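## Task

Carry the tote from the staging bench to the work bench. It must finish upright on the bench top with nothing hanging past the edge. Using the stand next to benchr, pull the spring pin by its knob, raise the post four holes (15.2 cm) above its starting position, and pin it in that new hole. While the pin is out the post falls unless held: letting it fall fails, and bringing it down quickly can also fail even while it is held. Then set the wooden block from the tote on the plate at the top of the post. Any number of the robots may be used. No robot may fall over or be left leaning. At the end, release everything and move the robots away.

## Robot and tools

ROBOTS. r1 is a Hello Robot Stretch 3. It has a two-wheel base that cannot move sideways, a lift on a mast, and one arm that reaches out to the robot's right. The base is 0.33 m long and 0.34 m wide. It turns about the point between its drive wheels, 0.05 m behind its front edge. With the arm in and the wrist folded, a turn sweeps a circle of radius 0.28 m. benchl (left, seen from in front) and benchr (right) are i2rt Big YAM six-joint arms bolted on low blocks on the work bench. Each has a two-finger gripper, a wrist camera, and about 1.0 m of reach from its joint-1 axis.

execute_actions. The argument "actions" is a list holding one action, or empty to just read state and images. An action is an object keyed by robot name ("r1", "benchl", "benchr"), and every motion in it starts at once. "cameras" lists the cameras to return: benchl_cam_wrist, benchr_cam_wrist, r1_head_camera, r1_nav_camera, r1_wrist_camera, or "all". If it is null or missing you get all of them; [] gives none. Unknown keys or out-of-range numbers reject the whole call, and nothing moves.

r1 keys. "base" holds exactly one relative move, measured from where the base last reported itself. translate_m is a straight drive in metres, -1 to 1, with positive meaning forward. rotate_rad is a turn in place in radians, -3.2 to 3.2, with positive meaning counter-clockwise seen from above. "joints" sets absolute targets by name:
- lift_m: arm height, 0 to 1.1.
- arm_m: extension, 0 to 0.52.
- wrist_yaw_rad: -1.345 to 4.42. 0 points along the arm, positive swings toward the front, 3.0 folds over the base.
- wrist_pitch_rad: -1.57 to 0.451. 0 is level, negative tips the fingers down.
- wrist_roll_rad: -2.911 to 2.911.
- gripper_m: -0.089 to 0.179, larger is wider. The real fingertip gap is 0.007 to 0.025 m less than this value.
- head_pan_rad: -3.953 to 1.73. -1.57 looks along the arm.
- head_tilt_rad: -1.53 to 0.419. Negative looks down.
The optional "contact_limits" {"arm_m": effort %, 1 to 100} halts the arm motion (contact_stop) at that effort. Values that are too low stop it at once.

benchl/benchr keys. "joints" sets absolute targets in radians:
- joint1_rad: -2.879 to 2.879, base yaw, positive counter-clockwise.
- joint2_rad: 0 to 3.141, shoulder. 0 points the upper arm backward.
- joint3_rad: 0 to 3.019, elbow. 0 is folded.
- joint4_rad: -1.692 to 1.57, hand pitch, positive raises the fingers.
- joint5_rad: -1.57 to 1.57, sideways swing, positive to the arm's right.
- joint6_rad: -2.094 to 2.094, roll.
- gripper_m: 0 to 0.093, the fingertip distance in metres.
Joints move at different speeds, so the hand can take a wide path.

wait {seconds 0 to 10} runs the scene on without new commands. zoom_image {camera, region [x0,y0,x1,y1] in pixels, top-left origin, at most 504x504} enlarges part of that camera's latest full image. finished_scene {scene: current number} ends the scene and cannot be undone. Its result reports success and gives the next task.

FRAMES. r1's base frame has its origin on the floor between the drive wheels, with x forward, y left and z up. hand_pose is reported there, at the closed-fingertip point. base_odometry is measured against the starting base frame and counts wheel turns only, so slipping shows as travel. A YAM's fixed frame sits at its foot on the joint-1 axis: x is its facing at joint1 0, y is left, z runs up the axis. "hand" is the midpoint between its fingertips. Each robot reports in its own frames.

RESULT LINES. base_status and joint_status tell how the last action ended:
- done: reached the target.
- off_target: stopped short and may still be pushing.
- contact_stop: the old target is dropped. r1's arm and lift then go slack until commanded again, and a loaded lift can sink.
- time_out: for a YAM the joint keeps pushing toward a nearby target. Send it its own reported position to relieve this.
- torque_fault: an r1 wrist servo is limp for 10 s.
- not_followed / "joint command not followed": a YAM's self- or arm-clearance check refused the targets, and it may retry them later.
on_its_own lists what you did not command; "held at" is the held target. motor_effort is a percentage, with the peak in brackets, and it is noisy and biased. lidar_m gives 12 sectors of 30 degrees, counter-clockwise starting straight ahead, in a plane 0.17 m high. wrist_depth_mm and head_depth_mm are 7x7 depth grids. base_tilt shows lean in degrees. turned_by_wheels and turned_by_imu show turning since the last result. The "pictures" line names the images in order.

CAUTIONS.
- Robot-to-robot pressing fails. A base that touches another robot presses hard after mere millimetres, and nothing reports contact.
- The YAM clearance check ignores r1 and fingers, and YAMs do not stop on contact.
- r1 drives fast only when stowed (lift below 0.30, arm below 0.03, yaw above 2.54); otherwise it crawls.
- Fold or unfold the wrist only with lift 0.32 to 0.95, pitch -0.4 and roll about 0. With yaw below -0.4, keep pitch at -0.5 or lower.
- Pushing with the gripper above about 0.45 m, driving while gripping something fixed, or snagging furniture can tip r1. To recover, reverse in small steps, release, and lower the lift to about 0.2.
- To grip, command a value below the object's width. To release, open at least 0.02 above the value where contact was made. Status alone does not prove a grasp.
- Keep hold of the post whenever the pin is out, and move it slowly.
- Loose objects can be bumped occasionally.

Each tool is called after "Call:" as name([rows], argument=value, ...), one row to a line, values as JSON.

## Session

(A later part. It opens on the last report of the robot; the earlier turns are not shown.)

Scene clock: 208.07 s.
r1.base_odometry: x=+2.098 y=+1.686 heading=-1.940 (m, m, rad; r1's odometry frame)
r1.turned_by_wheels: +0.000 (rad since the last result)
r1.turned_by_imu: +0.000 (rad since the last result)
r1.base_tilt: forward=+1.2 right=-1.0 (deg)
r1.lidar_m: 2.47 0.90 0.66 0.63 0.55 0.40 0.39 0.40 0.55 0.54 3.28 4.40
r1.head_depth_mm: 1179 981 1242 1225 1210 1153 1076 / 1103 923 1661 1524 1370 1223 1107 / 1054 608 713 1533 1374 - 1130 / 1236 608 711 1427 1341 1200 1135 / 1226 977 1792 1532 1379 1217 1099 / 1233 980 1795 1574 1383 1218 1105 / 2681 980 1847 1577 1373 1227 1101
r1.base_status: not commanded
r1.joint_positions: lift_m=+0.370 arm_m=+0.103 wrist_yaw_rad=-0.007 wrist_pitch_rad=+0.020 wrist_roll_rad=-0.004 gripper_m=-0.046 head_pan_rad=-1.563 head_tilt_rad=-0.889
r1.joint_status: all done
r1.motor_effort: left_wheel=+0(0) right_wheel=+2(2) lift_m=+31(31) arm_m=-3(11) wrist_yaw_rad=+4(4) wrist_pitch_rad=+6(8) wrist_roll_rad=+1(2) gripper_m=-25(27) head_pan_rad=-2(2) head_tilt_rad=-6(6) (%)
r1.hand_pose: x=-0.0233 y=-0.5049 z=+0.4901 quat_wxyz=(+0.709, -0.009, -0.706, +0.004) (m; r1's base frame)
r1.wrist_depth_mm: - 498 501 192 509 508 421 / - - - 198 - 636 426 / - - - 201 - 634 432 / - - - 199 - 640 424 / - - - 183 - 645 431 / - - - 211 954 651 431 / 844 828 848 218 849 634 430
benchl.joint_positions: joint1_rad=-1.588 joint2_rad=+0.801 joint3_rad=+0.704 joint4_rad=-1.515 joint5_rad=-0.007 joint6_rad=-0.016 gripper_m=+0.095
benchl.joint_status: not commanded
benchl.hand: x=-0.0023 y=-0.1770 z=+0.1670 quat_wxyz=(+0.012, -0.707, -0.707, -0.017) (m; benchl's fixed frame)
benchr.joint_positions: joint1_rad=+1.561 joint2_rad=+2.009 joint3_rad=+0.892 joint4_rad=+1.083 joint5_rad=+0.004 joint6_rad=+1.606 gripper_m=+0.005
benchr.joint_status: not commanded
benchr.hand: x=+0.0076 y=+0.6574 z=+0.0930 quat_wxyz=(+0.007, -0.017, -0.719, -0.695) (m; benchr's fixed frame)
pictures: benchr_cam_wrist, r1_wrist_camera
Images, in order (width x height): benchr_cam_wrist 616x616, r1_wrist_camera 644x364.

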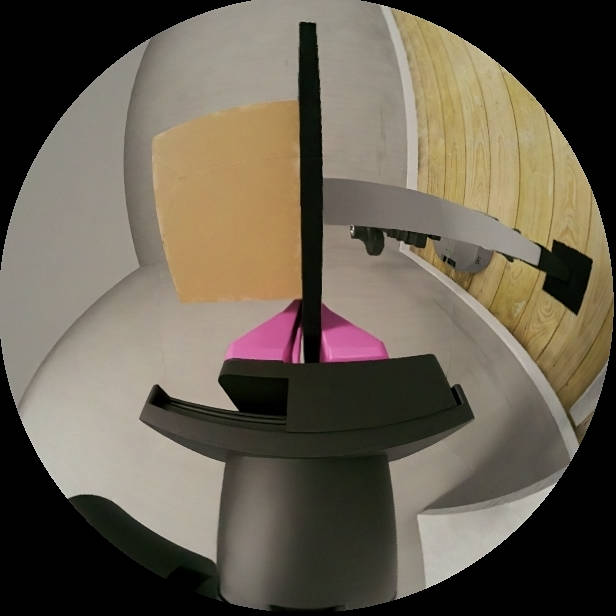

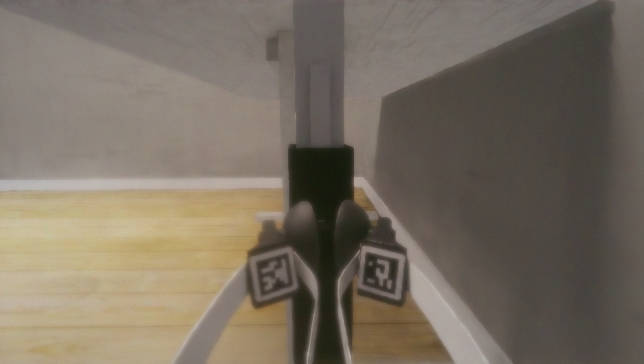

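Call:
execute_actions([
  {"r1":{"joints":{"gripper_m":0.05,"lift_m":0.363}},"benchr":{"joints":{"joint2_rad":1.985}}},
], cameras=[])

Call:
execute_actions([
  {"r1":{"joints":{"arm_m":0.119}}},
], cameras=[])

Call:
execute_actions([
  {"r1":{"joints":{"gripper_m":-0.06}}},
], cameras=[])

Call:
execute_actions([
  {"r1":{"joints":{"arm_m":0.104}}},
], cameras=["r1_wrist_camera","r1_head_camera"])

Call:
zoom_image(camera="r1_head_camera", region=[440, 170, 600, 280])

Scene clock: 216.90 s.
r1.base_odometry: x=+2.098 y=+1.686 heading=-1.940 (m, m, rad; r1's odometry frame)
r1.turned_by_wheels: +0.000 (rad since the last result)
r1.turned_by_imu: -0.001 (rad since the last result)
r1.base_tilt: forward=+1.3 right=-1.2 (deg)
r1.lidar_m: 2.48 0.90 0.65 0.63 0.55 0.40 0.39 0.41 0.55 0.54 3.27 4.39
r1.head_depth_mm: 1185 974 1234 1226 1207 1151 1072 / 1105 922 1681 1526 1368 1218 1110 / 1053 609 714 1522 1377 - 1126 / 1233 608 713 1434 1313 1204 1125 / 1234 979 1799 1528 1371 1224 1096 / 1232 979 1796 1586 1375 1219 1098 / 2669 976 1848 1565 1379 1226 1102
r1.base_status: not commanded
r1.joint_positions: lift_m=+0.363 arm_m=+0.103 wrist_yaw_rad=-0.003 wrist_pitch_rad=+0.016 wrist_roll_rad=-0.004 gripper_m=+0.050 head_pan_rad=-1.563 head_tilt_rad=-0.889
r1.joint_status: all done
r1.motor_effort: left_wheel=+0(0) right_wheel=+0(1) lift_m=+30(25) arm_m=-3(2) wrist_yaw_rad=+2(4) wrist_pitch_rad=+9(9) wrist_roll_rad=+1(1) gripper_m=+0(78) head_pan_rad=-3(2) head_tilt_rad=-7(6) (%)
r1.hand_pose: x=-0.0221 y=-0.5048 z=+0.4821 quat_wxyz=(+0.709, -0.006, -0.706, +0.004) (m; r1's base frame)
r1.wrist_depth_mm: - 528 531 436 535 541 432 / - - - 524 - 641 429 / - - - 201 - 639 433 / - - - 199 - 650 432 / - - - 203 - 635 433 / - - - 212 958 650 434 / 827 826 831 219 804 605 435
benchl.joint_positions: joint1_rad=-1.588 joint2_rad=+0.801 joint3_rad=+0.704 joint4_rad=-1.515 joint5_rad=-0.007 joint6_rad=-0.016 gripper_m=+0.095
benchl.joint_status: not commanded
benchl.hand: x=-0.0023 y=-0.1770 z=+0.1670 quat_wxyz=(+0.012, -0.707, -0.707, -0.017) (m; benchl's fixed frame)
benchr.joint_positions: joint1_rad=+1.561 joint2_rad=+2.008 joint3_rad=+0.892 joint4_rad=+1.083 joint5_rad=+0.004 joint6_rad=+1.606 gripper_m=+0.005
benchr.joint_status: all done
benchr.hand: x=+0.0076 y=+0.6574 z=+0.0932 quat_wxyz=(+0.007, -0.017, -0.719, -0.695) (m; benchr's fixed frame)
pictures: none
No camera images: the call's "cameras" was empty. Leave "cameras" out to get every camera's image.

Scene clock: 217.87 s.
r1.base_odometry: x=+2.098 y=+1.686 heading=-1.940 (m, m, rad; r1's odometry frame)
r1.turned_by_wheels: +0.000 (rad since the last result)
r1.turned_by_imu: +0.000 (rad since the last result)
r1.base_tilt: forward=+1.2 right=-1.0 (deg)
r1.lidar_m: 2.47 0.90 0.65 0.63 0.55 0.41 0.39 0.40 0.55 0.55 3.28 4.37
r1.head_depth_mm: 1185 979 1235 1225 1215 1154 1070 / 1106 921 1649 1524 1368 1219 1115 / 1054 606 712 1522 1367 - 1135 / 1233 610 711 1436 1320 1212 1131 / 1227 977 1798 1525 1366 1221 1103 / 1225 982 1799 1582 1380 1229 1103 / 2702 978 1844 1584 1383 1226 1097
r1.base_status: not commanded
r1.joint_positions: lift_m=+0.363 arm_m=+0.119 wrist_yaw_rad=-0.002 wrist_pitch_rad=+0.016 wrist_roll_rad=-0.004 gripper_m=+0.050 head_pan_rad=-1.563 head_tilt_rad=-0.889
r1.joint_status: all done
r1.motor_effort: left_wheel=+0(0) right_wheel=-1(0) lift_m=+30(30) arm_m=+2(0) wrist_yaw_rad=+1(1) wrist_pitch_rad=+9(9) wrist_roll_rad=+1(2) gripper_m=+0(0) head_pan_rad=-3(3) head_tilt_rad=-6(6) (%)
r1.hand_pose: x=-0.0220 y=-0.5203 z=+0.4820 quat_wxyz=(+0.709, -0.006, -0.706, +0.005) (m; r1's base frame)
r1.wrist_depth_mm: - 533 535 178 540 540 428 / - - - 181 - 638 428 / - - - 185 - 648 431 / - - - 184 - 641 430 / - - - 186 - 653 434 / - - - 194 926 646 437 / 826 841 801 202 804 603 435
benchl.joint_positions: joint1_rad=-1.588 joint2_rad=+0.801 joint3_rad=+0.704 joint4_rad=-1.515 joint5_rad=-0.007 joint6_rad=-0.016 gripper_m=+0.095
benchl.joint_status: not commanded
benchl.hand: x=-0.0023 y=-0.1770 z=+0.1670 quat_wxyz=(+0.012, -0.707, -0.707, -0.017) (m; benchl's fixed frame)
benchr.joint_positions: joint1_rad=+1.561 joint2_rad=+2.008 joint3_rad=+0.892 joint4_rad=+1.083 joint5_rad=+0.004 joint6_rad=+1.606 gripper_m=+0.005
benchr.joint_status: not commanded
benchr.hand: x=+0.0076 y=+0.6574 z=+0.0932 quat_wxyz=(+0.007, -0.017, -0.719, -0.695) (m; benchr's fixed frame)
pictures: none
No camera images: the call's "cameras" was empty. Leave "cameras" out to get every camera's image.

Scene clock: 219.47 s.
r1.base_odometry: x=+2.098 y=+1.686 heading=-1.940 (m, m, rad; r1's odometry frame)
r1.turned_by_wheels: +0.000 (rad since the last result)
r1.turned_by_imu: +0.000 (rad since the last result)
r1.base_tilt: forward=+1.2 right=-0.9 (deg)
r1.lidar_m: 2.47 0.90 0.65 0.63 0.56 0.40 0.39 0.40 0.55 0.54 3.28 4.40
r1.head_depth_mm: 1181 981 1235 1232 1210 1162 1069 / 1103 924 1672 1515 1381 1224 1117 / 1056 606 715 1526 1378 - 1127 / 1229 607 712 1435 1346 1204 1131 / 1229 973 1782 1527 1372 1223 1101 / 1229 979 1799 1579 1379 1218 1095 / 2662 980 1844 1593 1369 1225 1101
r1.base_status: not commanded
r1.joint_positions: lift_m=+0.363 arm_m=+0.119 wrist_yaw_rad=-0.007 wrist_pitch_rad=+0.016 wrist_roll_rad=-0.003 gripper_m=-0.059 head_pan_rad=-1.563 head_tilt_rad=-0.889
r1.joint_status: all done
r1.motor_effort: left_wheel=+0(0) right_wheel=+2(1) lift_m=+31(31) arm_m=-2(2) wrist_yaw_rad=+4(6) wrist_pitch_rad=+9(9) wrist_roll_rad=+1(2) gripper_m=-31(96) head_pan_rad=-3(2) head_tilt_rad=-6(6) (%)
r1.hand_pose: x=-0.0234 y=-0.5208 z=+0.4820 quat_wxyz=(+0.708, -0.008, -0.706, +0.003) (m; r1's base frame)
r1.wrist_depth_mm: - 528 531 176 541 544 426 / - - - 181 952 624 426 / - - - 183 - 634 431 / - - - 183 - 646 427 / - - - 151 - 633 428 / - - - 194 963 632 429 / 827 829 824 201 813 597 429
benchl.joint_positions: joint1_rad=-1.588 joint2_rad=+0.801 joint3_rad=+0.704 joint4_rad=-1.515 joint5_rad=-0.007 joint6_rad=-0.016 gripper_m=+0.095
benchl.joint_status: not commanded
benchl.hand: x=-0.0023 y=-0.1770 z=+0.1670 quat_wxyz=(+0.012, -0.707, -0.707, -0.017) (m; benchl's fixed frame)
benchr.joint_positions: joint1_rad=+1.561 joint2_rad=+2.008 joint3_rad=+0.892 joint4_rad=+1.083 joint5_rad=+0.004 joint6_rad=+1.606 gripper_m=+0.005
benchr.joint_status: not commanded
benchr.hand: x=+0.0076 y=+0.6574 z=+0.0932 quat_wxyz=(+0.007, -0.017, -0.719, -0.695) (m; benchr's fixed frame)
pictures: none
No camera images: the call's "cameras" was empty. Leave "cameras" out to get every camera's image.

Scene clock: 220.40 s.
r1.base_odometry: x=+2.098 y=+1.686 heading=-1.940 (m, m, rad; r1's odometry frame)
r1.turned_by_wheels: +0.000 (rad since the last result)
r1.turned_by_imu: +0.000 (rad since the last result)
r1.base_tilt: forward=+1.3 right=-1.0 (deg)
r1.lidar_m: 2.47 0.90 0.66 0.63 0.56 0.40 0.39 0.40 0.55 0.54 3.27 4.38
r1.head_depth_mm: 1189 978 1237 1223 1215 1152 1070 / 1105 924 1694 1525 1381 1217 1107 / 1053 607 715 1537 1379 - 1137 / 1232 608 713 1441 1336 1198 1126 / 1228 976 1802 1529 1377 1226 1101 / 1232 979 1810 1579 1380 1220 1096 / 2638 981 1843 1564 1368 1223 1097
r1.base_status: not commanded
r1.joint_positions: lift_m=+0.363 arm_m=+0.104 wrist_yaw_rad=-0.008 wrist_pitch_rad=+0.015 wrist_roll_rad=-0.003 gripper_m=-0.055 head_pan_rad=-1.563 head_tilt_rad=-0.889
r1.joint_status: all done
r1.motor_effort: left_wheel=+0(0) right_wheel=+1(2) lift_m=+30(31) arm_m=-3(8) wrist_yaw_rad=+4(5) wrist_pitch_rad=+9(9) wrist_roll_rad=+1(1) gripper_m=-28(31) head_pan_rad=-2(2) head_tilt_rad=-6(6) (%)
r1.hand_pose: x=-0.0234 y=-0.5058 z=+0.4817 quat_wxyz=(+0.708, -0.008, -0.706, +0.002) (m; r1's base frame)
r1.wrist_depth_mm: - 527 529 190 536 544 429 / - - - 196 968 637 422 / - - - 199 - 634 430 / - - - 199 - 636 426 / - - - 167 - 641 427 / - - - 211 960 641 429 / 826 817 830 219 819 612 431
benchl.joint_positions: joint1_rad=-1.588 joint2_rad=+0.801 joint3_rad=+0.704 joint4_rad=-1.515 joint5_rad=-0.007 joint6_rad=-0.016 gripper_m=+0.095
benchl.joint_status: not commanded
benchl.hand: x=-0.0023 y=-0.1770 z=+0.1670 quat_wxyz=(+0.012, -0.707, -0.707, -0.017) (m; benchl's fixed frame)
benchr.joint_positions: joint1_rad=+1.561 joint2_rad=+2.008 joint3_rad=+0.892 joint4_rad=+1.083 joint5_rad=+0.004 joint6_rad=+1.606 gripper_m=+0.005
benchr.joint_status: not commanded
benchr.hand: x=+0.0076 y=+0.6574 z=+0.0932 quat_wxyz=(+0.007, -0.017, -0.719, -0.695) (m; benchr's fixed frame)
pictures: r1_head_camera (sideways: a quarter turn clockwise sets it upright), r1_wrist_camera
Images, in order (width x height): r1_head_camera 896x504, r1_wrist_camera 644x364.

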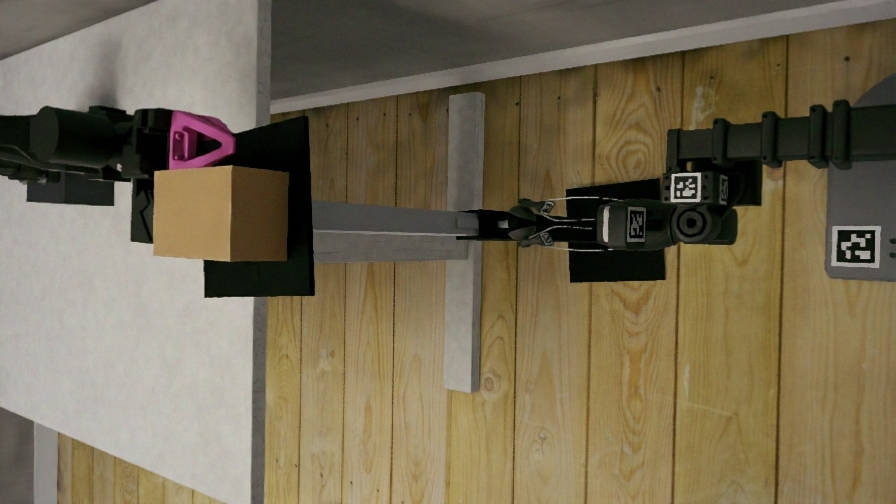

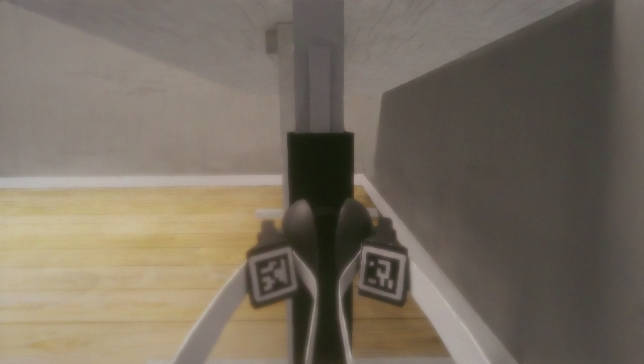

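Region (440, 170, 600, 280) of r1_head_camera's 896x504 image, scaled by 3.150, with more detail than that image has; it fills the top 346 rows of this view, and the rest is white.

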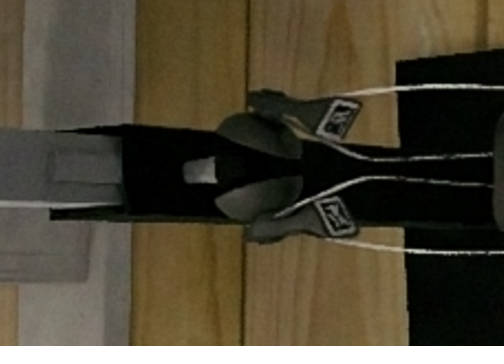

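Gap held wider; shaft looks longer. Try lifting.

Call:
execute_actions([
  {"benchr":{"joints":{"joint2_rad":1.94,"joint4_rad":1.05}}},
], cameras=[])

Scene clock: 222.90 s.
r1.base_odometry: x=+2.098 y=+1.686 heading=-1.940 (m, m, rad; r1's odometry frame)
r1.turned_by_wheels: +0.000 (rad since the last result)
r1.turned_by_imu: +0.000 (rad since the last result)
r1.base_tilt: forward=+1.3 right=-1.0 (deg)
r1.lidar_m: 2.47 0.90 0.65 0.63 0.56 0.40 0.39 0.40 0.55 0.54 3.27 4.39
r1.head_depth_mm: 1189 979 1228 1227 1211 1151 1071 / 1110 922 1674 1523 1373 1214 1110 / 1058 606 715 1533 1376 - 1129 / 1233 610 711 1426 1345 1204 1134 / 1238 979 1789 1523 1380 1220 1102 / 1236 976 1803 1585 1377 1219 1099 / 2671 981 1835 1571 1387 1228 1098
r1.base_status: not commanded
r1.joint_positions: lift_m=+0.363 arm_m=+0.104 wrist_yaw_rad=-0.008 wrist_pitch_rad=+0.015 wrist_roll_rad=-0.003 gripper_m=-0.043 head_pan_rad=-1.563 head_tilt_rad=-0.889
r1.joint_status: not commanded
r1.on_its_own: gripper_m is held at -0.044, not at your -0.060, by its stall guard, which is still easing
r1.motor_effort: left_wheel=+0(0) right_wheel=+2(1) lift_m=+32(31) arm_m=-3(3) wrist_yaw_rad=+5(3) wrist_pitch_rad=+9(9) wrist_roll_rad=+1(1) gripper_m=-24(25) head_pan_rad=-2(3) head_tilt_rad=-7(6) (%)
r1.hand_pose: x=-0.0234 y=-0.5058 z=+0.4817 quat_wxyz=(+0.708, -0.008, -0.706, +0.002) (m; r1's base frame)
r1.wrist_depth_mm: - 528 538 191 535 548 425 / - - - 195 - 634 427 / - - - 198 - 629 428 / - - - 198 - 636 426 / - - - 167 - 639 426 / - - - 210 955 640 429 / 826 827 822 217 813 609 429
benchl.joint_positions: joint1_rad=-1.588 joint2_rad=+0.801 joint3_rad=+0.704 joint4_rad=-1.515 joint5_rad=-0.007 joint6_rad=-0.016 gripper_m=+0.095
benchl.joint_status: not commanded
benchl.hand: x=-0.0023 y=-0.1770 z=+0.1670 quat_wxyz=(+0.012, -0.707, -0.707, -0.017) (m; benchl's fixed frame)
benchr.joint_positions: joint1_rad=+1.561 joint2_rad=+1.999 joint3_rad=+0.892 joint4_rad=+1.062 joint5_rad=+0.003 joint6_rad=+1.611 gripper_m=+0.006
benchr.joint_status: all done
benchr.hand: x=+0.0075 y=+0.6575 z=+0.0941 quat_wxyz=(+0.009, -0.019, -0.722, -0.691) (m; benchr's fixed frame)
pictures: none
No camera images: the call's "cameras" was empty. Leave "cameras" out to get every camera's image.

Still locked. The load now holds the pin where it is, so re-grip deeper, unload, pull on.

Call:
execute_actions([
  {"r1":{"joints":{"gripper_m":0.05}}},
], cameras=[])

Call:
execute_actions([
  {"r1":{"joints":{"arm_m":0.119}}},
], cameras=[])

Call:
execute_actions([
  {"r1":{"joints":{"gripper_m":-0.06}},"benchr":{"joints":{"joint2_rad":2.015,"joint4_rad":1.07}}},
], cameras=[])

Call:
execute_actions([
  {"benchr":{"joints":{"joint2_rad":1.975}}},
], cameras=[])

Call:
execute_actions([
  {"r1":{"joints":{"arm_m":0.092}}},
], cameras=["r1_head_camera"])

Call:
execute_actions([
  {"benchr":{"joints":{"joint2_rad":1.93}}},
], cameras=["r1_wrist_camera"])

Scene clock: 230.23 s.
r1.base_odometry: x=+2.098 y=+1.686 heading=-1.940 (m, m, rad; r1's odometry frame)
r1.turned_by_wheels: +0.000 (rad since the last result)
r1.turned_by_imu: -0.001 (rad since the last result)
r1.base_tilt: forward=+1.1 right=-0.9 (deg)
r1.lidar_m: 2.48 0.90 0.66 0.63 0.55 0.41 0.39 0.40 0.55 0.54 3.29 4.39
r1.head_depth_mm: 1190 978 1227 1226 1214 1158 1076 / 1110 922 1656 1525 1370 1219 1117 / 1048 608 712 1533 1380 - 1132 / 1229 608 714 1431 1320 1202 1133 / 1226 978 1783 1534 1375 1213 1101 / 1225 979 1803 1570 1377 1222 1101 / 2680 978 1847 1578 1370 1233 1101
r1.base_status: not commanded
r1.joint_positions: lift_m=+0.363 arm_m=+0.104 wrist_yaw_rad=-0.003 wrist_pitch_rad=+0.015 wrist_roll_rad=-0.003 gripper_m=+0.050 head_pan_rad=-1.563 head_tilt_rad=-0.889
r1.joint_status: all done
r1.motor_effort: left_wheel=+0(0) right_wheel=-1(1) lift_m=+31(31) arm_m=-3(2) wrist_yaw_rad=+2(4) wrist_pitch_rad=+9(9) wrist_roll_rad=+1(1) gripper_m=+0(78) head_pan_rad=-3(2) head_tilt_rad=-6(6) (%)
r1.hand_pose: x=-0.0221 y=-0.5058 z=+0.4817 quat_wxyz=(+0.708, -0.006, -0.706, +0.004) (m; r1's base frame)
r1.wrist_depth_mm: - 530 536 440 548 547 431 / - - - 539 - 642 429 / - - - 199 - 665 433 / - - - 198 - 642 431 / - - - 203 - 649 432 / - - - 211 935 654 435 / 826 814 827 217 815 608 432
benchl.joint_positions: joint1_rad=-1.588 joint2_rad=+0.801 joint3_rad=+0.704 joint4_rad=-1.515 joint5_rad=-0.007 joint6_rad=-0.016 gripper_m=+0.095
benchl.joint_status: not commanded
benchl.hand: x=-0.0023 y=-0.1770 z=+0.1670 quat_wxyz=(+0.012, -0.707, -0.707, -0.017) (m; benchl's fixed frame)
benchr.joint_positions: joint1_rad=+1.561 joint2_rad=+1.999 joint3_rad=+0.892 joint4_rad=+1.062 joint5_rad=+0.003 joint6_rad=+1.611 gripper_m=+0.006
benchr.joint_status: not commanded
benchr.hand: x=+0.0075 y=+0.6575 z=+0.0941 quat_wxyz=(+0.009, -0.019, -0.722, -0.691) (m; benchr's fixed frame)
pictures: none
No camera images: the call's "cameras" was empty. Leave "cameras" out to get every camera's image.

Scene clock: 231.17 s.
r1.base_odometry: x=+2.098 y=+1.686 heading=-1.940 (m, m, rad; r1's odometry frame)
r1.turned_by_wheels: +0.000 (rad since the last result)
r1.turned_by_imu: +0.000 (rad since the last result)
r1.base_tilt: forward=+1.2 right=-1.0 (deg)
r1.lidar_m: 2.47 0.90 0.66 0.63 0.55 0.40 0.39 0.40 0.55 0.54 3.28 4.38
r1.head_depth_mm: 1190 976 1230 1226 1220 1159 1073 / 1109 924 1679 1519 1374 1219 1116 / 1059 607 712 1532 1378 - 1129 / 1231 607 713 1430 1315 1208 1131 / 1228 978 1795 1529 1383 1219 1097 / 1227 979 1786 1571 1385 1227 1096 / 2669 980 1825 1585 1378 1218 1093
r1.base_status: not commanded
r1.joint_positions: lift_m=+0.363 arm_m=+0.119 wrist_yaw_rad=-0.002 wrist_pitch_rad=+0.015 wrist_roll_rad=-0.003 gripper_m=+0.050 head_pan_rad=-1.563 head_tilt_rad=-0.889
r1.joint_status: all done
r1.motor_effort: left_wheel=+0(0) right_wheel=+0(0) lift_m=+31(31) arm_m=+2(7) wrist_yaw_rad=+1(1) wrist_pitch_rad=+9(9) wrist_roll_rad=+1(1) gripper_m=+1(0) head_pan_rad=-2(2) head_tilt_rad=-7(6) (%)
r1.hand_pose: x=-0.0220 y=-0.5202 z=+0.4817 quat_wxyz=(+0.708, -0.006, -0.706, +0.004) (m; r1's base frame)
r1.wrist_depth_mm: - 532 532 176 538 540 429 / - - - 181 - 647 431 / - - - 186 - 653 430 / - - - 184 - 642 432 / - - - 187 - 651 429 / - - - 195 926 646 432 / 846 814 821 201 804 612 430
benchl.joint_positions: joint1_rad=-1.588 joint2_rad=+0.801 joint3_rad=+0.704 joint4_rad=-1.515 joint5_rad=-0.007 joint6_rad=-0.016 gripper_m=+0.095
benchl.joint_status: not commanded
benchl.hand: x=-0.0023 y=-0.1770 z=+0.1670 quat_wxyz=(+0.012, -0.707, -0.707, -0.017) (m; benchl's fixed frame)
benchr.joint_positions: joint1_rad=+1.561 joint2_rad=+1.999 joint3_rad=+0.892 joint4_rad=+1.062 joint5_rad=+0.003 joint6_rad=+1.611 gripper_m=+0.006
benchr.joint_status: not commanded
benchr.hand: x=+0.0075 y=+0.6575 z=+0.0941 quat_wxyz=(+0.009, -0.019, -0.722, -0.691) (m; benchr's fixed frame)
pictures: none
No camera images: the call's "cameras" was empty. Leave "cameras" out to get every camera's image.

Scene clock: 232.77 s.
r1.base_odometry: x=+2.098 y=+1.686 heading=-1.940 (m, m, rad; r1's odometry frame)
r1.turned_by_wheels: +0.000 (rad since the last result)
r1.turned_by_imu: +0.000 (rad since the last result)
r1.base_tilt: forward=+1.3 right=-1.1 (deg)
r1.lidar_m: 2.48 0.90 0.65 0.63 0.55 0.41 0.39 0.40 0.55 0.54 3.28 4.40
r1.head_depth_mm: 1190 977 1237 1229 1216 1159 1071 / 1103 920 1659 1527 1374 1223 1109 / 1055 608 713 1524 1371 - 1133 / 1226 609 710 1438 1339 1203 1131 / 1226 974 1784 1534 1380 1217 1099 / 1226 978 1804 1573 1376 1221 1097 / 2689 979 1831 1577 1377 1218 1097
r1.base_status: not commanded
r1.joint_positions: lift_m=+0.363 arm_m=+0.119 wrist_yaw_rad=-0.007 wrist_pitch_rad=+0.015 wrist_roll_rad=-0.003 gripper_m=-0.059 head_pan_rad=-1.563 head_tilt_rad=-0.889
r1.joint_status: all done
r1.motor_effort: left_wheel=+0(0) right_wheel=+1(2) lift_m=+31(31) arm_m=-2(2) wrist_yaw_rad=+4(5) wrist_pitch_rad=+9(9) wrist_roll_rad=+1(1) gripper_m=-32(96) head_pan_rad=-3(2) head_tilt_rad=-7(6) (%)
r1.hand_pose: x=-0.0234 y=-0.5207 z=+0.4817 quat_wxyz=(+0.708, -0.008, -0.706, +0.002) (m; r1's base frame)
r1.wrist_depth_mm: - 526 539 177 543 554 427 / - - - 180 965 633 426 / - - - 182 - 627 434 / - - - 183 - 640 427 / - - - 151 - 642 428 / - - - 195 938 648 425 / 841 819 816 202 808 599 428
benchl.joint_positions: joint1_rad=-1.588 joint2_rad=+0.801 joint3_rad=+0.704 joint4_rad=-1.515 joint5_rad=-0.007 joint6_rad=-0.016 gripper_m=+0.095
benchl.joint_status: not commanded
benchl.hand: x=-0.0023 y=-0.1770 z=+0.1670 quat_wxyz=(+0.012, -0.707, -0.707, -0.017) (m; benchl's fixed frame)
benchr.joint_positions: joint1_rad=+1.561 joint2_rad=+2.001 joint3_rad=+0.892 joint4_rad=+1.065 joint5_rad=+0.003 joint6_rad=+1.611 gripper_m=+0.006
benchr.joint_status: all done
benchr.hand: x=+0.0075 y=+0.6574 z=+0.0932 quat_wxyz=(+0.009, -0.019, -0.722, -0.691) (m; benchr's fixed frame)
pictures: none
No camera images: the call's "cameras" was empty. Leave "cameras" out to get every camera's image.

Scene clock: 233.27 s.
r1.base_odometry: x=+2.098 y=+1.686 heading=-1.940 (m, m, rad; r1's odometry frame)
r1.turned_by_wheels: +0.000 (rad since the last result)
r1.turned_by_imu: +0.000 (rad since the last result)
r1.base_tilt: forward=+1.4 right=-1.1 (deg)
r1.lidar_m: 2.48 0.90 0.66 0.63 0.55 0.40 0.39 0.40 0.55 0.54 3.27 4.37
r1.head_depth_mm: 1181 976 1238 1225 1213 1158 1077 / 1099 921 1665 1524 1379 1229 1108 / 1053 606 715 1544 1381 - 1136 / 1235 607 709 1427 1341 1202 1137 / 1229 980 1797 1521 1374 1225 1094 / 1236 975 1799 1579 1364 1226 1097 / 2661 978 1822 1571 1384 1223 1095
r1.base_status: not commanded
r1.joint_positions: lift_m=+0.363 arm_m=+0.119 wrist_yaw_rad=-0.007 wrist_pitch_rad=+0.015 wrist_roll_rad=-0.003 gripper_m=-0.055 head_pan_rad=-1.563 head_tilt_rad=-0.889
r1.joint_status: not commanded
r1.motor_effort: left_wheel=+0(0) right_wheel=+2(1) lift_m=+31(31) arm_m=-2(2) wrist_yaw_rad=+5(5) wrist_pitch_rad=+9(9) wrist_roll_rad=+1(1) gripper_m=-30(31) head_pan_rad=-2(2) head_tilt_rad=-6(5) (%)
r1.hand_pose: x=-0.0234 y=-0.5207 z=+0.4817 quat_wxyz=(+0.708, -0.008, -0.706, +0.002) (m; r1's base frame)
r1.wrist_depth_mm: - 532 529 175 543 549 430 / - - - 181 971 634 427 / - - - 183 - 643 426 / - - - 183 - 630 422 / - - - 151 - 634 424 / - - - 194 937 643 432 / 824 821 809 201 798 596 429
benchl.joint_positions: joint1_rad=-1.588 joint2_rad=+0.801 joint3_rad=+0.704 joint4_rad=-1.515 joint5_rad=-0.007 joint6_rad=-0.016 gripper_m=+0.095
benchl.joint_status: not commanded
benchl.hand: x=-0.0023 y=-0.1770 z=+0.1670 quat_wxyz=(+0.012, -0.707, -0.707, -0.017) (m; benchl's fixed frame)
benchr.joint_positions: joint1_rad=+1.561 joint2_rad=+2.001 joint3_rad=+0.892 joint4_rad=+1.065 joint5_rad=+0.003 joint6_rad=+1.611 gripper_m=+0.006
benchr.joint_status: all done
benchr.hand: x=+0.0075 y=+0.6574 z=+0.0932 quat_wxyz=(+0.009, -0.019, -0.722, -0.691) (m; benchr's fixed frame)
pictures: none
No camera images: the call's "cameras" was empty. Leave "cameras" out to get every camera's image.

Scene clock: 234.43 s.
r1.base_odometry: x=+2.098 y=+1.686 heading=-1.940 (m, m, rad; r1's odometry frame)
r1.turned_by_wheels: +0.000 (rad since the last result)
r1.turned_by_imu: +0.000 (rad since the last result)
r1.base_tilt: forward=+1.3 right=-0.9 (deg)
r1.lidar_m: 2.48 0.90 0.66 0.63 0.55 0.40 0.39 0.40 0.55 0.54 3.27 4.39
r1.head_depth_mm: 1184 977 1234 1226 1215 1155 1066 / 1110 924 1675 1522 1373 1223 1116 / 1056 608 711 1530 1376 1259 1132 / 1232 609 711 1437 1336 1218 1129 / 1228 983 1780 1526 1370 1220 1103 / 1235 979 1802 1582 1390 1227 1098 / 2704 982 1850 1579 1380 1228 1097
r1.base_status: not commanded
r1.joint_positions: lift_m=+0.363 arm_m=+0.092 wrist_yaw_rad=-0.008 wrist_pitch_rad=+0.013 wrist_roll_rad=-0.003 gripper_m=-0.051 head_pan_rad=-1.563 head_tilt_rad=-0.889
r1.joint_status: all done
r1.on_its_own: gripper_m is held at -0.051, not at your -0.060, by its stall guard, which is still easing
r1.motor_effort: left_wheel=+0(0) right_wheel=+2(2) lift_m=+31(31) arm_m=-2(5) wrist_yaw_rad=+5(5) wrist_pitch_rad=+11(11) wrist_roll_rad=+1(1) gripper_m=-6(30) head_pan_rad=-3(2) head_tilt_rad=-6(6) (%)
r1.hand_pose: x=-0.0234 y=-0.4938 z=+0.4812 quat_wxyz=(+0.708, -0.007, -0.706, +0.002) (m; r1's base frame)
r1.wrist_depth_mm: - 527 541 202 549 552 428 / - - - 212 - 627 425 / - - - 211 - 634 426 / - - - 209 - 649 430 / - - - - - 628 437 / - - - 225 936 645 432 / 828 812 809 233 812 644 426
benchl.joint_positions: joint1_rad=-1.588 joint2_rad=+0.801 joint3_rad=+0.704 joint4_rad=-1.515 joint5_rad=-0.007 joint6_rad=-0.016 gripper_m=+0.095
benchl.joint_status: not commanded
benchl.hand: x=-0.0023 y=-0.1770 z=+0.1670 quat_wxyz=(+0.012, -0.707, -0.707, -0.017) (m; benchl's fixed frame)
benchr.joint_positions: joint1_rad=+1.561 joint2_rad=+2.001 joint3_rad=+0.892 joint4_rad=+1.065 joint5_rad=+0.003 joint6_rad=+1.611 gripper_m=+0.006
benchr.joint_status: not commanded
benchr.hand: x=+0.0075 y=+0.6574 z=+0.0932 quat_wxyz=(+0.009, -0.019, -0.722, -0.691) (m; benchr's fixed frame)
pictures: r1_head_camera (sideways: a quarter turn clockwise sets it upright)
Images, in order (width x height): r1_head_camera 896x504.

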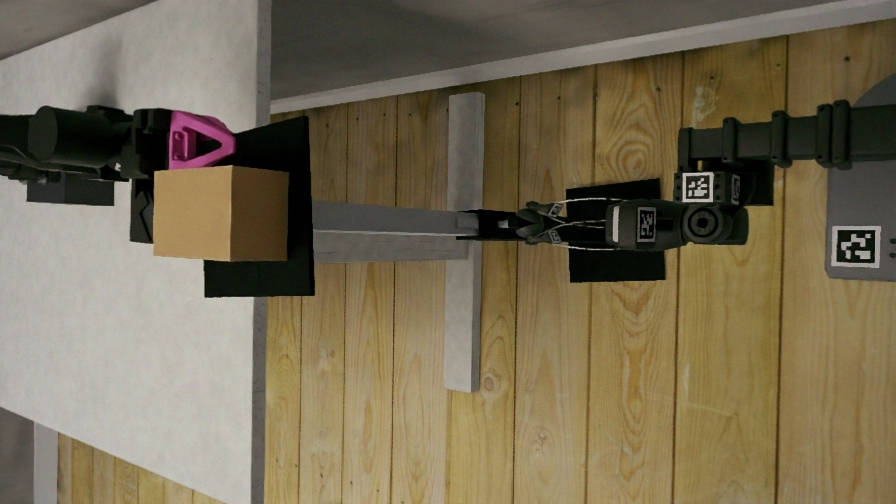

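Scene clock: 234.97 s.
r1.base_odometry: x=+2.098 y=+1.686 heading=-1.940 (m, m, rad; r1's odometry frame)
r1.turned_by_wheels: +0.000 (rad since the last result)
r1.turned_by_imu: +0.000 (rad since the last result)
r1.base_tilt: forward=+1.2 right=-1.1 (deg)
r1.lidar_m: 2.49 0.90 0.66 0.63 0.55 0.40 0.39 0.40 0.55 0.54 3.26 4.37
r1.head_depth_mm: 1189 979 1235 1232 1212 1159 1067 / 1105 921 1665 1524 1370 1222 1115 / 1051 608 712 1530 1377 1267 1127 / 1228 608 710 1429 1343 1220 1126 / 1238 979 1793 1538 1370 1232 1097 / 1231 979 1795 1581 1381 1218 1099 / 2679 983 1848 1567 1380 1223 1101
r1.base_status: not commanded
r1.joint_positions: lift_m=+0.363 arm_m=+0.092 wrist_yaw_rad=-0.008 wrist_pitch_rad=+0.013 wrist_roll_rad=-0.003 gripper_m=-0.050 head_pan_rad=-1.563 head_tilt_rad=-0.889
r1.joint_status: not commanded
r1.on_its_own: gripper_m is held at -0.051, not at your -0.060, by its stall guard, which is still easing
r1.motor_effort: left_wheel=+0(0) right_wheel=+1(1) lift_m=+31(31) arm_m=-2(2) wrist_yaw_rad=+5(4) wrist_pitch_rad=+11(11) wrist_roll_rad=+1(1) gripper_m=-22(23) head_pan_rad=-2(2) head_tilt_rad=-6(6) (%)
r1.hand_pose: x=-0.0234 y=-0.4938 z=+0.4812 quat_wxyz=(+0.708, -0.007, -0.706, +0.002) (m; r1's base frame)
r1.wrist_depth_mm: - 532 542 203 552 549 427 / - - - 213 960 636 426 / - - - 211 - 629 426 / - - - 210 - 632 429 / - - - - - 629 427 / - - - 224 964 641 427 / 821 826 796 232 821 658 427
benchl.joint_positions: joint1_rad=-1.588 joint2_rad=+0.801 joint3_rad=+0.704 joint4_rad=-1.515 joint5_rad=-0.007 joint6_rad=-0.016 gripper_m=+0.095
benchl.joint_status: not commanded
benchl.hand: x=-0.0023 y=-0.1770 z=+0.1670 quat_wxyz=(+0.012, -0.707, -0.707, -0.017) (m; benchl's fixed frame)
benchr.joint_positions: joint1_rad=+1.561 joint2_rad=+1.999 joint3_rad=+0.892 joint4_rad=+1.065 joint5_rad=+0.003 joint6_rad=+1.611 gripper_m=+0.006
benchr.joint_status: all done
benchr.hand: x=+0.0075 y=+0.6575 z=+0.0946 quat_wxyz=(+0.009, -0.019, -0.722, -0.692) (m; benchr's fixed frame)
pictures: r1_wrist_camera
Images, in order (width x height): r1_wrist_camera 644x364.

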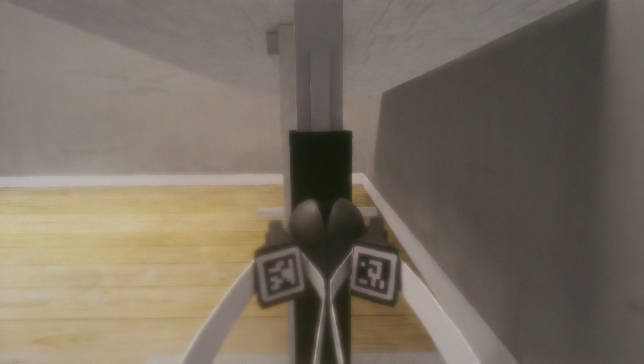

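Call:
execute_actions([
  {"r1":{"joints":{"gripper_m":0.05}},"benchr":{"joints":{"joint2_rad":2.003}}},
], cameras=[])

Call:
execute_actions([
  {"r1":{"joints":{"arm_m":0.12}}},
], cameras=[])

Call:
execute_actions([
  {"r1":{"joints":{"gripper_m":-0.085}}},
], cameras=[])

Call:
execute_actions([
  {"r1":{"joints":{"arm_m":0.11}}},
], cameras=["r1_wrist_camera"])

Scene clock: 244.20 s.
r1.base_odometry: x=+2.098 y=+1.686 heading=-1.940 (m, m, rad; r1's odometry frame)
r1.turned_by_wheels: +0.000 (rad since the last result)
r1.turned_by_imu: -0.001 (rad since the last result)
r1.base_tilt: forward=+1.2 right=-1.1 (deg)
r1.lidar_m: 2.48 0.90 0.66 0.63 0.55 0.40 0.39 0.41 0.55 0.54 3.26 4.38
r1.head_depth_mm: 1181 975 1245 1228 1204 1157 1070 / 1106 922 1685 1534 1378 1217 1114 / 1049 606 713 1533 1380 1260 1135 / 1224 609 712 1433 1310 1213 1130 / 1221 975 1796 1541 1378 1223 1097 / 1231 977 1787 1584 1373 1226 1098 / 2675 978 1831 1578 1374 1220 1101
r1.base_status: not commanded
r1.joint_positions: lift_m=+0.363 arm_m=+0.092 wrist_yaw_rad=-0.003 wrist_pitch_rad=+0.013 wrist_roll_rad=-0.003 gripper_m=+0.050 head_pan_rad=-1.563 head_tilt_rad=-0.889
r1.joint_status: all done
r1.motor_effort: left_wheel=+0(0) right_wheel=+0(2) lift_m=+31(31) arm_m=-3(2) wrist_yaw_rad=+0(6) wrist_pitch_rad=+11(11) wrist_roll_rad=+1(1) gripper_m=+1(78) head_pan_rad=-2(2) head_tilt_rad=-6(6) (%)
r1.hand_pose: x=-0.0221 y=-0.4938 z=+0.4812 quat_wxyz=(+0.708, -0.005, -0.706, +0.003) (m; r1's base frame)
r1.wrist_depth_mm: - 535 545 453 547 554 427 / - - - 548 - 650 428 / - - - 211 - 638 433 / - - - 212 - 646 434 / - - - 217 - 665 439 / - - - 224 959 646 436 / 812 834 815 233 815 604 430
benchl.joint_positions: joint1_rad=-1.588 joint2_rad=+0.801 joint3_rad=+0.704 joint4_rad=-1.515 joint5_rad=-0.007 joint6_rad=-0.016 gripper_m=+0.095
benchl.joint_status: not commanded
benchl.hand: x=-0.0023 y=-0.1770 z=+0.1670 quat_wxyz=(+0.012, -0.707, -0.707, -0.017) (m; benchl's fixed frame)
benchr.joint_positions: joint1_rad=+1.561 joint2_rad=+2.001 joint3_rad=+0.892 joint4_rad=+1.065 joint5_rad=+0.003 joint6_rad=+1.611 gripper_m=+0.006
benchr.joint_status: all done
benchr.hand: x=+0.0075 y=+0.6575 z=+0.0936 quat_wxyz=(+0.009, -0.019, -0.722, -0.691) (m; benchr's fixed frame)
pictures: none
No camera images: the call's "cameras" was empty. Leave "cameras" out to get every camera's image.

Scene clock: 245.37 s.
r1.base_odometry: x=+2.098 y=+1.686 heading=-1.940 (m, m, rad; r1's odometry frame)
r1.turned_by_wheels: +0.000 (rad since the last result)
r1.turned_by_imu: +0.000 (rad since the last result)
r1.base_tilt: forward=+1.4 right=-1.1 (deg)
r1.lidar_m: 2.47 0.90 0.66 0.63 0.55 0.40 0.39 0.40 0.55 0.54 3.28 4.41
r1.head_depth_mm: 1186 974 1233 1230 1208 1156 1073 / 1105 923 1668 1521 1377 1228 1111 / 1059 607 713 1540 1381 - 1132 / 1228 607 711 1435 1315 1203 1125 / 1229 975 1784 1534 1381 1227 1093 / 1231 977 1804 1579 1377 1220 1100 / 2650 982 1836 1559 1378 1226 1103
r1.base_status: not commanded
r1.joint_positions: lift_m=+0.363 arm_m=+0.120 wrist_yaw_rad=-0.002 wrist_pitch_rad=+0.013 wrist_roll_rad=-0.003 gripper_m=+0.050 head_pan_rad=-1.563 head_tilt_rad=-0.889
r1.joint_status: all done
r1.motor_effort: left_wheel=+0(0) right_wheel=-1(0) lift_m=+30(31) arm_m=+2(2) wrist_yaw_rad=+1(2) wrist_pitch_rad=+11(11) wrist_roll_rad=+1(1) gripper_m=+0(1) head_pan_rad=-3(2) head_tilt_rad=-6(6) (%)
r1.hand_pose: x=-0.0220 y=-0.5212 z=+0.4812 quat_wxyz=(+0.708, -0.005, -0.706, +0.003) (m; r1's base frame)
r1.wrist_depth_mm: - 530 530 176 543 551 431 / - - - 181 - 637 432 / - - - 184 - 641 436 / - - - 182 - 642 429 / - - - 184 - 641 434 / - - - 194 912 661 435 / 833 822 806 200 811 617 437
benchl.joint_positions: joint1_rad=-1.588 joint2_rad=+0.801 joint3_rad=+0.704 joint4_rad=-1.515 joint5_rad=-0.007 joint6_rad=-0.016 gripper_m=+0.095
benchl.joint_status: not commanded
benchl.hand: x=-0.0023 y=-0.1770 z=+0.1670 quat_wxyz=(+0.012, -0.707, -0.707, -0.017) (m; benchl's fixed frame)
benchr.joint_positions: joint1_rad=+1.561 joint2_rad=+2.001 joint3_rad=+0.892 joint4_rad=+1.065 joint5_rad=+0.003 joint6_rad=+1.611 gripper_m=+0.006
benchr.joint_status: not commanded
benchr.hand: x=+0.0075 y=+0.6575 z=+0.0936 quat_wxyz=(+0.009, -0.019, -0.722, -0.691) (m; benchr's fixed frame)
pictures: none
No camera images: the call's "cameras" was empty. Leave "cameras" out to get every camera's image.

Scene clock: 247.20 s.
r1.base_odometry: x=+2.098 y=+1.686 heading=-1.940 (m, m, rad; r1's odometry frame)
r1.turned_by_wheels: +0.000 (rad since the last result)
r1.turned_by_imu: +0.000 (rad since the last result)
r1.base_tilt: forward=+1.3 right=-0.8 (deg)
r1.lidar_m: 2.47 0.90 0.66 0.63 0.55 0.41 0.39 0.40 0.55 0.54 3.28 4.36
r1.head_depth_mm: 1177 973 1237 1222 1215 1156 1075 / 1106 921 1658 1526 1377 1223 1110 / 1049 608 713 1533 1377 - 1133 / 1227 607 709 1437 1343 1213 1125 / 1228 978 1798 1542 1372 1225 1102 / 1226 984 1798 1589 1374 1225 1098 / 2690 981 1844 1569 1379 1218 1102
r1.base_status: not commanded
r1.joint_positions: lift_m=+0.363 arm_m=+0.120 wrist_yaw_rad=-0.006 wrist_pitch_rad=+0.012 wrist_roll_rad=-0.001 gripper_m=-0.083 head_pan_rad=-1.563 head_tilt_rad=-0.889
r1.joint_status: all done
r1.motor_effort: left_wheel=+0(0) right_wheel=+1(2) lift_m=+31(31) arm_m=-2(2) wrist_yaw_rad=+3(6) wrist_pitch_rad=+11(11) wrist_roll_rad=+1(1) gripper_m=-40(96) head_pan_rad=-2(2) head_tilt_rad=-6(7) (%)
r1.hand_pose: x=-0.0231 y=-0.5217 z=+0.4811 quat_wxyz=(+0.708, -0.006, -0.706, +0.002) (m; r1's base frame)
r1.wrist_depth_mm: - 538 542 175 550 545 422 / - - - 179 - 637 424 / - - - 183 - 637 428 / - - - 183 - 627 426 / - - - 149 - 640 429 / - - - 193 940 648 426 / 800 818 803 201 806 595 431
benchl.joint_positions: joint1_rad=-1.588 joint2_rad=+0.801 joint3_rad=+0.704 joint4_rad=-1.515 joint5_rad=-0.007 joint6_rad=-0.016 gripper_m=+0.095
benchl.joint_status: not commanded
benchl.hand: x=-0.0023 y=-0.1770 z=+0.1670 quat_wxyz=(+0.012, -0.707, -0.707, -0.017) (m; benchl's fixed frame)
benchr.joint_positions: joint1_rad=+1.561 joint2_rad=+2.001 joint3_rad=+0.892 joint4_rad=+1.065 joint5_rad=+0.003 joint6_rad=+1.611 gripper_m=+0.006
benchr.joint_status: not commanded
benchr.hand: x=+0.0075 y=+0.6575 z=+0.0936 quat_wxyz=(+0.009, -0.019, -0.722, -0.691) (m; benchr's fixed frame)
pictures: none
No camera images: the call's "cameras" was empty. Leave "cameras" out to get every camera's image.

Scene clock: 248.03 s.
r1.base_odometry: x=+2.098 y=+1.686 heading=-1.940 (m, m, rad; r1's odometry frame)
r1.turned_by_wheels: +0.000 (rad since the last result)
r1.turned_by_imu: +0.000 (rad since the last result)
r1.base_tilt: forward=+1.2 right=-1.1 (deg)
r1.lidar_m: 2.47 0.90 0.65 0.63 0.55 0.40 0.39 0.40 0.55 0.54 3.26 4.40
r1.head_depth_mm: 1185 977 1233 1230 1212 1159 1068 / 1106 922 1663 1533 1375 1223 1112 / 1053 647 612 1534 1377 1178 1136 / 1222 661 611 1443 1347 1203 1136 / 1227 982 1790 1527 1373 1222 1097 / 1230 975 1812 1560 1379 1222 1097 / 2648 977 1825 1574 1374 1230 1101
r1.base_status: not commanded
r1.joint_positions: lift_m=+0.363 arm_m=+0.111 wrist_yaw_rad=-0.008 wrist_pitch_rad=+0.012 wrist_roll_rad=-0.001 gripper_m=-0.080 head_pan_rad=-1.563 head_tilt_rad=-0.889
r1.joint_status: all done
r1.motor_effort: left_wheel=+0(0) right_wheel=+2(2) lift_m=+31(32) arm_m=-6(13) wrist_yaw_rad=+5(5) wrist_pitch_rad=+11(11) wrist_roll_rad=+1(1) gripper_m=-39(41) head_pan_rad=-2(3) head_tilt_rad=-6(6) (%)
r1.hand_pose: x=-0.0235 y=-0.5123 z=+0.4810 quat_wxyz=(+0.708, -0.007, -0.706, +0.001) (m; r1's base frame)
r1.wrist_depth_mm: - 535 529 182 550 555 423 / - - - 188 - 628 428 / - - - 191 - 644 427 / - - - 192 - 633 426 / - - - 156 - 638 425 / - - - 205 930 640 429 / 822 836 801 212 817 604 426
benchl.joint_positions: joint1_rad=-1.588 joint2_rad=+0.801 joint3_rad=+0.704 joint4_rad=-1.515 joint5_rad=-0.007 joint6_rad=-0.016 gripper_m=+0.095
benchl.joint_status: not commanded
benchl.hand: x=-0.0023 y=-0.1770 z=+0.1670 quat_wxyz=(+0.012, -0.707, -0.707, -0.017) (m; benchl's fixed frame)
benchr.joint_positions: joint1_rad=+1.561 joint2_rad=+2.023 joint3_rad=+0.892 joint4_rad=+1.066 joint5_rad=+0.001 joint6_rad=+1.620 gripper_m=+0.006
benchr.joint_status: not commanded
benchr.hand: x=+0.0071 y=+0.6566 z=+0.0797 quat_wxyz=(+0.013, -0.022, -0.729, -0.684) (m; benchr's fixed frame)
pictures: r1_wrist_camera
Images, in order (width x height): r1_wrist_camera 644x364.

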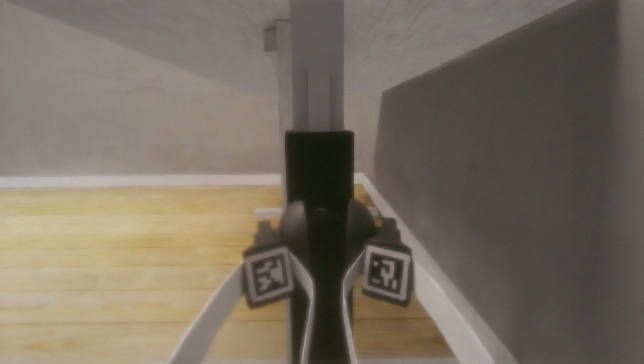

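Pin is out (short travel). Lift.

Call:
execute_actions([
  {"benchr":{"joints":{"joint2_rad":1.93,"joint4_rad":1.03}}},
], cameras=[])

Call:
execute_actions([
  {"benchr":{"joints":{"joint2_rad":1.84,"joint4_rad":0.95}}},
], cameras=[])

Call:
execute_actions([
  {"benchr":{"joints":{"joint2_rad":1.75,"joint3_rad":0.92,"joint4_rad":0.86}}},
], cameras=[])

Call:
execute_actions([
  {"benchr":{"joints":{"joint2_rad":1.66,"joint3_rad":0.945,"joint4_rad":0.75}}},
], cameras=["r1_head_camera","benchr_cam_wrist"])

Scene clock: 254.40 s.
r1.base_odometry: x=+2.098 y=+1.686 heading=-1.940 (m, m, rad; r1's odometry frame)
r1.turned_by_wheels: +0.000 (rad since the last result)
r1.turned_by_imu: -0.001 (rad since the last result)
r1.base_tilt: forward=+1.2 right=-1.0 (deg)
r1.lidar_m: 2.48 0.90 0.66 0.63 0.55 0.41 0.39 0.40 0.55 0.54 3.24 4.38
r1.head_depth_mm: 1180 976 1237 1224 1205 1155 1075 / 1107 927 1710 1529 1368 1223 1116 / 1054 643 711 1533 1377 1180 1128 / 1224 652 604 1439 1340 1209 1128 / 1231 979 1788 1532 1371 1221 1097 / 1224 977 1788 1568 1365 1224 1098 / 2712 975 1852 1571 1372 1229 1099
r1.base_status: not commanded
r1.joint_positions: lift_m=+0.363 arm_m=+0.111 wrist_yaw_rad=-0.008 wrist_pitch_rad=+0.012 wrist_roll_rad=-0.001 gripper_m=-0.047 head_pan_rad=-1.563 head_tilt_rad=-0.889
r1.joint_status: not commanded
r1.on_its_own: gripper_m is held at -0.048, not at your -0.085, by its stall guard, which is still easing
r1.motor_effort: left_wheel=+0(0) right_wheel=+1(1) lift_m=+31(32) arm_m=-5(5) wrist_yaw_rad=+5(5) wrist_pitch_rad=+11(11) wrist_roll_rad=+0(0) gripper_m=-27(28) head_pan_rad=-3(3) head_tilt_rad=-6(6) (%)
r1.hand_pose: x=-0.0235 y=-0.5121 z=+0.4810 quat_wxyz=(+0.708, -0.007, -0.706, +0.001) (m; r1's base frame)
r1.wrist_depth_mm: - 531 542 185 550 550 425 / - - - 187 955 623 424 / - - - 191 - 630 427 / - - - 193 - 635 425 / - - - 156 - 643 429 / - - - 205 955 646 429 / 818 805 814 212 816 600 433
benchl.joint_positions: joint1_rad=-1.588 joint2_rad=+0.801 joint3_rad=+0.704 joint4_rad=-1.515 joint5_rad=-0.007 joint6_rad=-0.016 gripper_m=+0.095
benchl.joint_status: not commanded
benchl.hand: x=-0.0023 y=-0.1770 z=+0.1670 quat_wxyz=(+0.012, -0.707, -0.707, -0.017) (m; benchl's fixed frame)
benchr.joint_positions: joint1_rad=+1.561 joint2_rad=+2.009 joint3_rad=+0.892 joint4_rad=+1.048 joint5_rad=+0.000 joint6_rad=+1.624 gripper_m=+0.006
benchr.joint_status: all done
benchr.hand: x=+0.0070 y=+0.6570 z=+0.0843 quat_wxyz=(+0.015, -0.023, -0.731, -0.682) (m; benchr's fixed frame)
pictures: none
No camera images: the call's "cameras" was empty. Leave "cameras" out to get every camera's image.

Scene clock: 255.13 s.
r1.base_odometry: x=+2.098 y=+1.686 heading=-1.940 (m, m, rad; r1's odometry frame)
r1.turned_by_wheels: +0.000 (rad since the last result)
r1.turned_by_imu: +0.000 (rad since the last result)
r1.base_tilt: forward=+1.1 right=-1.0 (deg)
r1.lidar_m: 2.48 0.90 0.66 0.63 0.55 0.40 0.39 0.40 0.55 0.55 3.27 4.39
r1.head_depth_mm: 1180 978 1226 1227 1212 1158 1073 / 757 924 1664 1522 1373 1222 1116 / 1057 603 713 1529 1378 1185 1127 / 1238 605 710 1446 1331 1202 1133 / 1225 976 1798 1516 1372 1226 1099 / 1234 978 1804 1559 1376 1221 1098 / 2680 981 1845 1570 1376 1218 1101
r1.base_status: not commanded
r1.joint_positions: lift_m=+0.363 arm_m=+0.110 wrist_yaw_rad=-0.008 wrist_pitch_rad=+0.012 wrist_roll_rad=-0.001 gripper_m=-0.044 head_pan_rad=-1.563 head_tilt_rad=-0.889
r1.joint_status: not commanded
r1.on_its_own: gripper_m is held at -0.045, not at your -0.085, by its stall guard, which is still easing
r1.motor_effort: left_wheel=+0(0) right_wheel=+1(2) lift_m=+31(32) arm_m=-3(5) wrist_yaw_rad=+5(5) wrist_pitch_rad=+11(11) wrist_roll_rad=+0(0) gripper_m=-25(27) head_pan_rad=-2(2) head_tilt_rad=-6(6) (%)
r1.hand_pose: x=-0.0235 y=-0.5118 z=+0.4809 quat_wxyz=(+0.708, -0.007, -0.706, +0.001) (m; r1's base frame)
r1.wrist_depth_mm: - 532 535 185 551 556 426 / - - - 189 985 628 428 / - - - 191 - 641 423 / - - - 192 - 639 424 / - - - 161 - 632 423 / - - - 204 970 641 428 / 825 828 815 212 789 601 428
benchl.joint_positions: joint1_rad=-1.588 joint2_rad=+0.801 joint3_rad=+0.704 joint4_rad=-1.515 joint5_rad=-0.007 joint6_rad=-0.016 gripper_m=+0.095
benchl.joint_status: not commanded
benchl.hand: x=-0.0023 y=-0.1770 z=+0.1670 quat_wxyz=(+0.012, -0.707, -0.707, -0.017) (m; benchl's fixed frame)
benchr.joint_positions: joint1_rad=+1.560 joint2_rad=+1.956 joint3_rad=+0.892 joint4_rad=+0.960 joint5_rad=-0.001 joint6_rad=+1.631 gripper_m=+0.008
benchr.joint_status: all done
benchr.hand: x=+0.0072 y=+0.6570 z=+0.0964 quat_wxyz=(+0.017, -0.026, -0.742, -0.669) (m; benchr's fixed frame)
pictures: none
No camera images: the call's "cameras" was empty. Leave "cameras" out to get every camera's image.

Scene clock: 256.93 s.
r1.base_odometry: x=+2.098 y=+1.686 heading=-1.940 (m, m, rad; r1's odometry frame)
r1.turned_by_wheels: +0.000 (rad since the last result)
r1.turned_by_imu: +0.000 (rad since the last result)
r1.base_tilt: forward=+1.2 right=-0.9 (deg)
r1.lidar_m: 2.47 0.90 0.66 0.63 0.55 0.40 0.39 0.40 0.55 0.54 3.28 4.39
r1.head_depth_mm: 1185 974 1240 1225 1218 1151 1072 / 713 898 1662 1531 1378 1222 1114 / 1056 603 713 1535 1380 1178 1130 / 1229 603 712 1426 1339 1201 1137 / 1229 976 1793 1517 1379 1231 1095 / 1234 982 1806 1569 1372 1221 1096 / 2683 979 1855 1576 1375 1227 1097
r1.base_status: not commanded
r1.joint_positions: lift_m=+0.363 arm_m=+0.110 wrist_yaw_rad=-0.008 wrist_pitch_rad=+0.012 wrist_roll_rad=-0.001 gripper_m=-0.036 head_pan_rad=-1.563 head_tilt_rad=-0.889
r1.joint_status: not commanded
r1.on_its_own: gripper_m is held at -0.036, not at your -0.085, by its stall guard, which is still easing
r1.motor_effort: left_wheel=+0(1) right_wheel=+1(2) lift_m=+32(31) arm_m=-2(2) wrist_yaw_rad=+6(6) wrist_pitch_rad=+11(11) wrist_roll_rad=+0(1) gripper_m=-3(25) head_pan_rad=-2(2) head_tilt_rad=-6(6) (%)
r1.hand_pose: x=-0.0235 y=-0.5118 z=+0.4809 quat_wxyz=(+0.708, -0.007, -0.706, +0.001) (m; r1's base frame)
r1.wrist_depth_mm: - 532 532 184 548 562 430 / - - - 189 990 628 429 / - - - 192 - 635 426 / - - - 192 - 639 428 / - - - 161 - 640 429 / - - - 204 945 649 429 / 811 827 820 212 819 600 426
benchl.joint_positions: joint1_rad=-1.588 joint2_rad=+0.801 joint3_rad=+0.704 joint4_rad=-1.515 joint5_rad=-0.007 joint6_rad=-0.016 gripper_m=+0.095
benchl.joint_status: not commanded
benchl.hand: x=-0.0023 y=-0.1770 z=+0.1670 quat_wxyz=(+0.012, -0.707, -0.707, -0.017) (m; benchl's fixed frame)
benchr.joint_positions: joint1_rad=+1.560 joint2_rad=+1.916 joint3_rad=+0.894 joint4_rad=+0.853 joint5_rad=-0.001 joint6_rad=+1.626 gripper_m=+0.012
benchr.joint_status: joint2_rad time_out (moved -0.039 of -0.206); the others done
benchr.on_its_own: joint2_rad reads +1.916 and still pushes toward +1.750 since a time_out
benchr.hand: x=+0.0072 y=+0.6556 z=+0.0963 quat_wxyz=(+0.015, -0.025, -0.764, -0.645) (m; benchr's fixed frame)
pictures: none
No camera images: the call's "cameras" was empty. Leave "cameras" out to get every camera's image.

not run: a stop came earlier in this reply.


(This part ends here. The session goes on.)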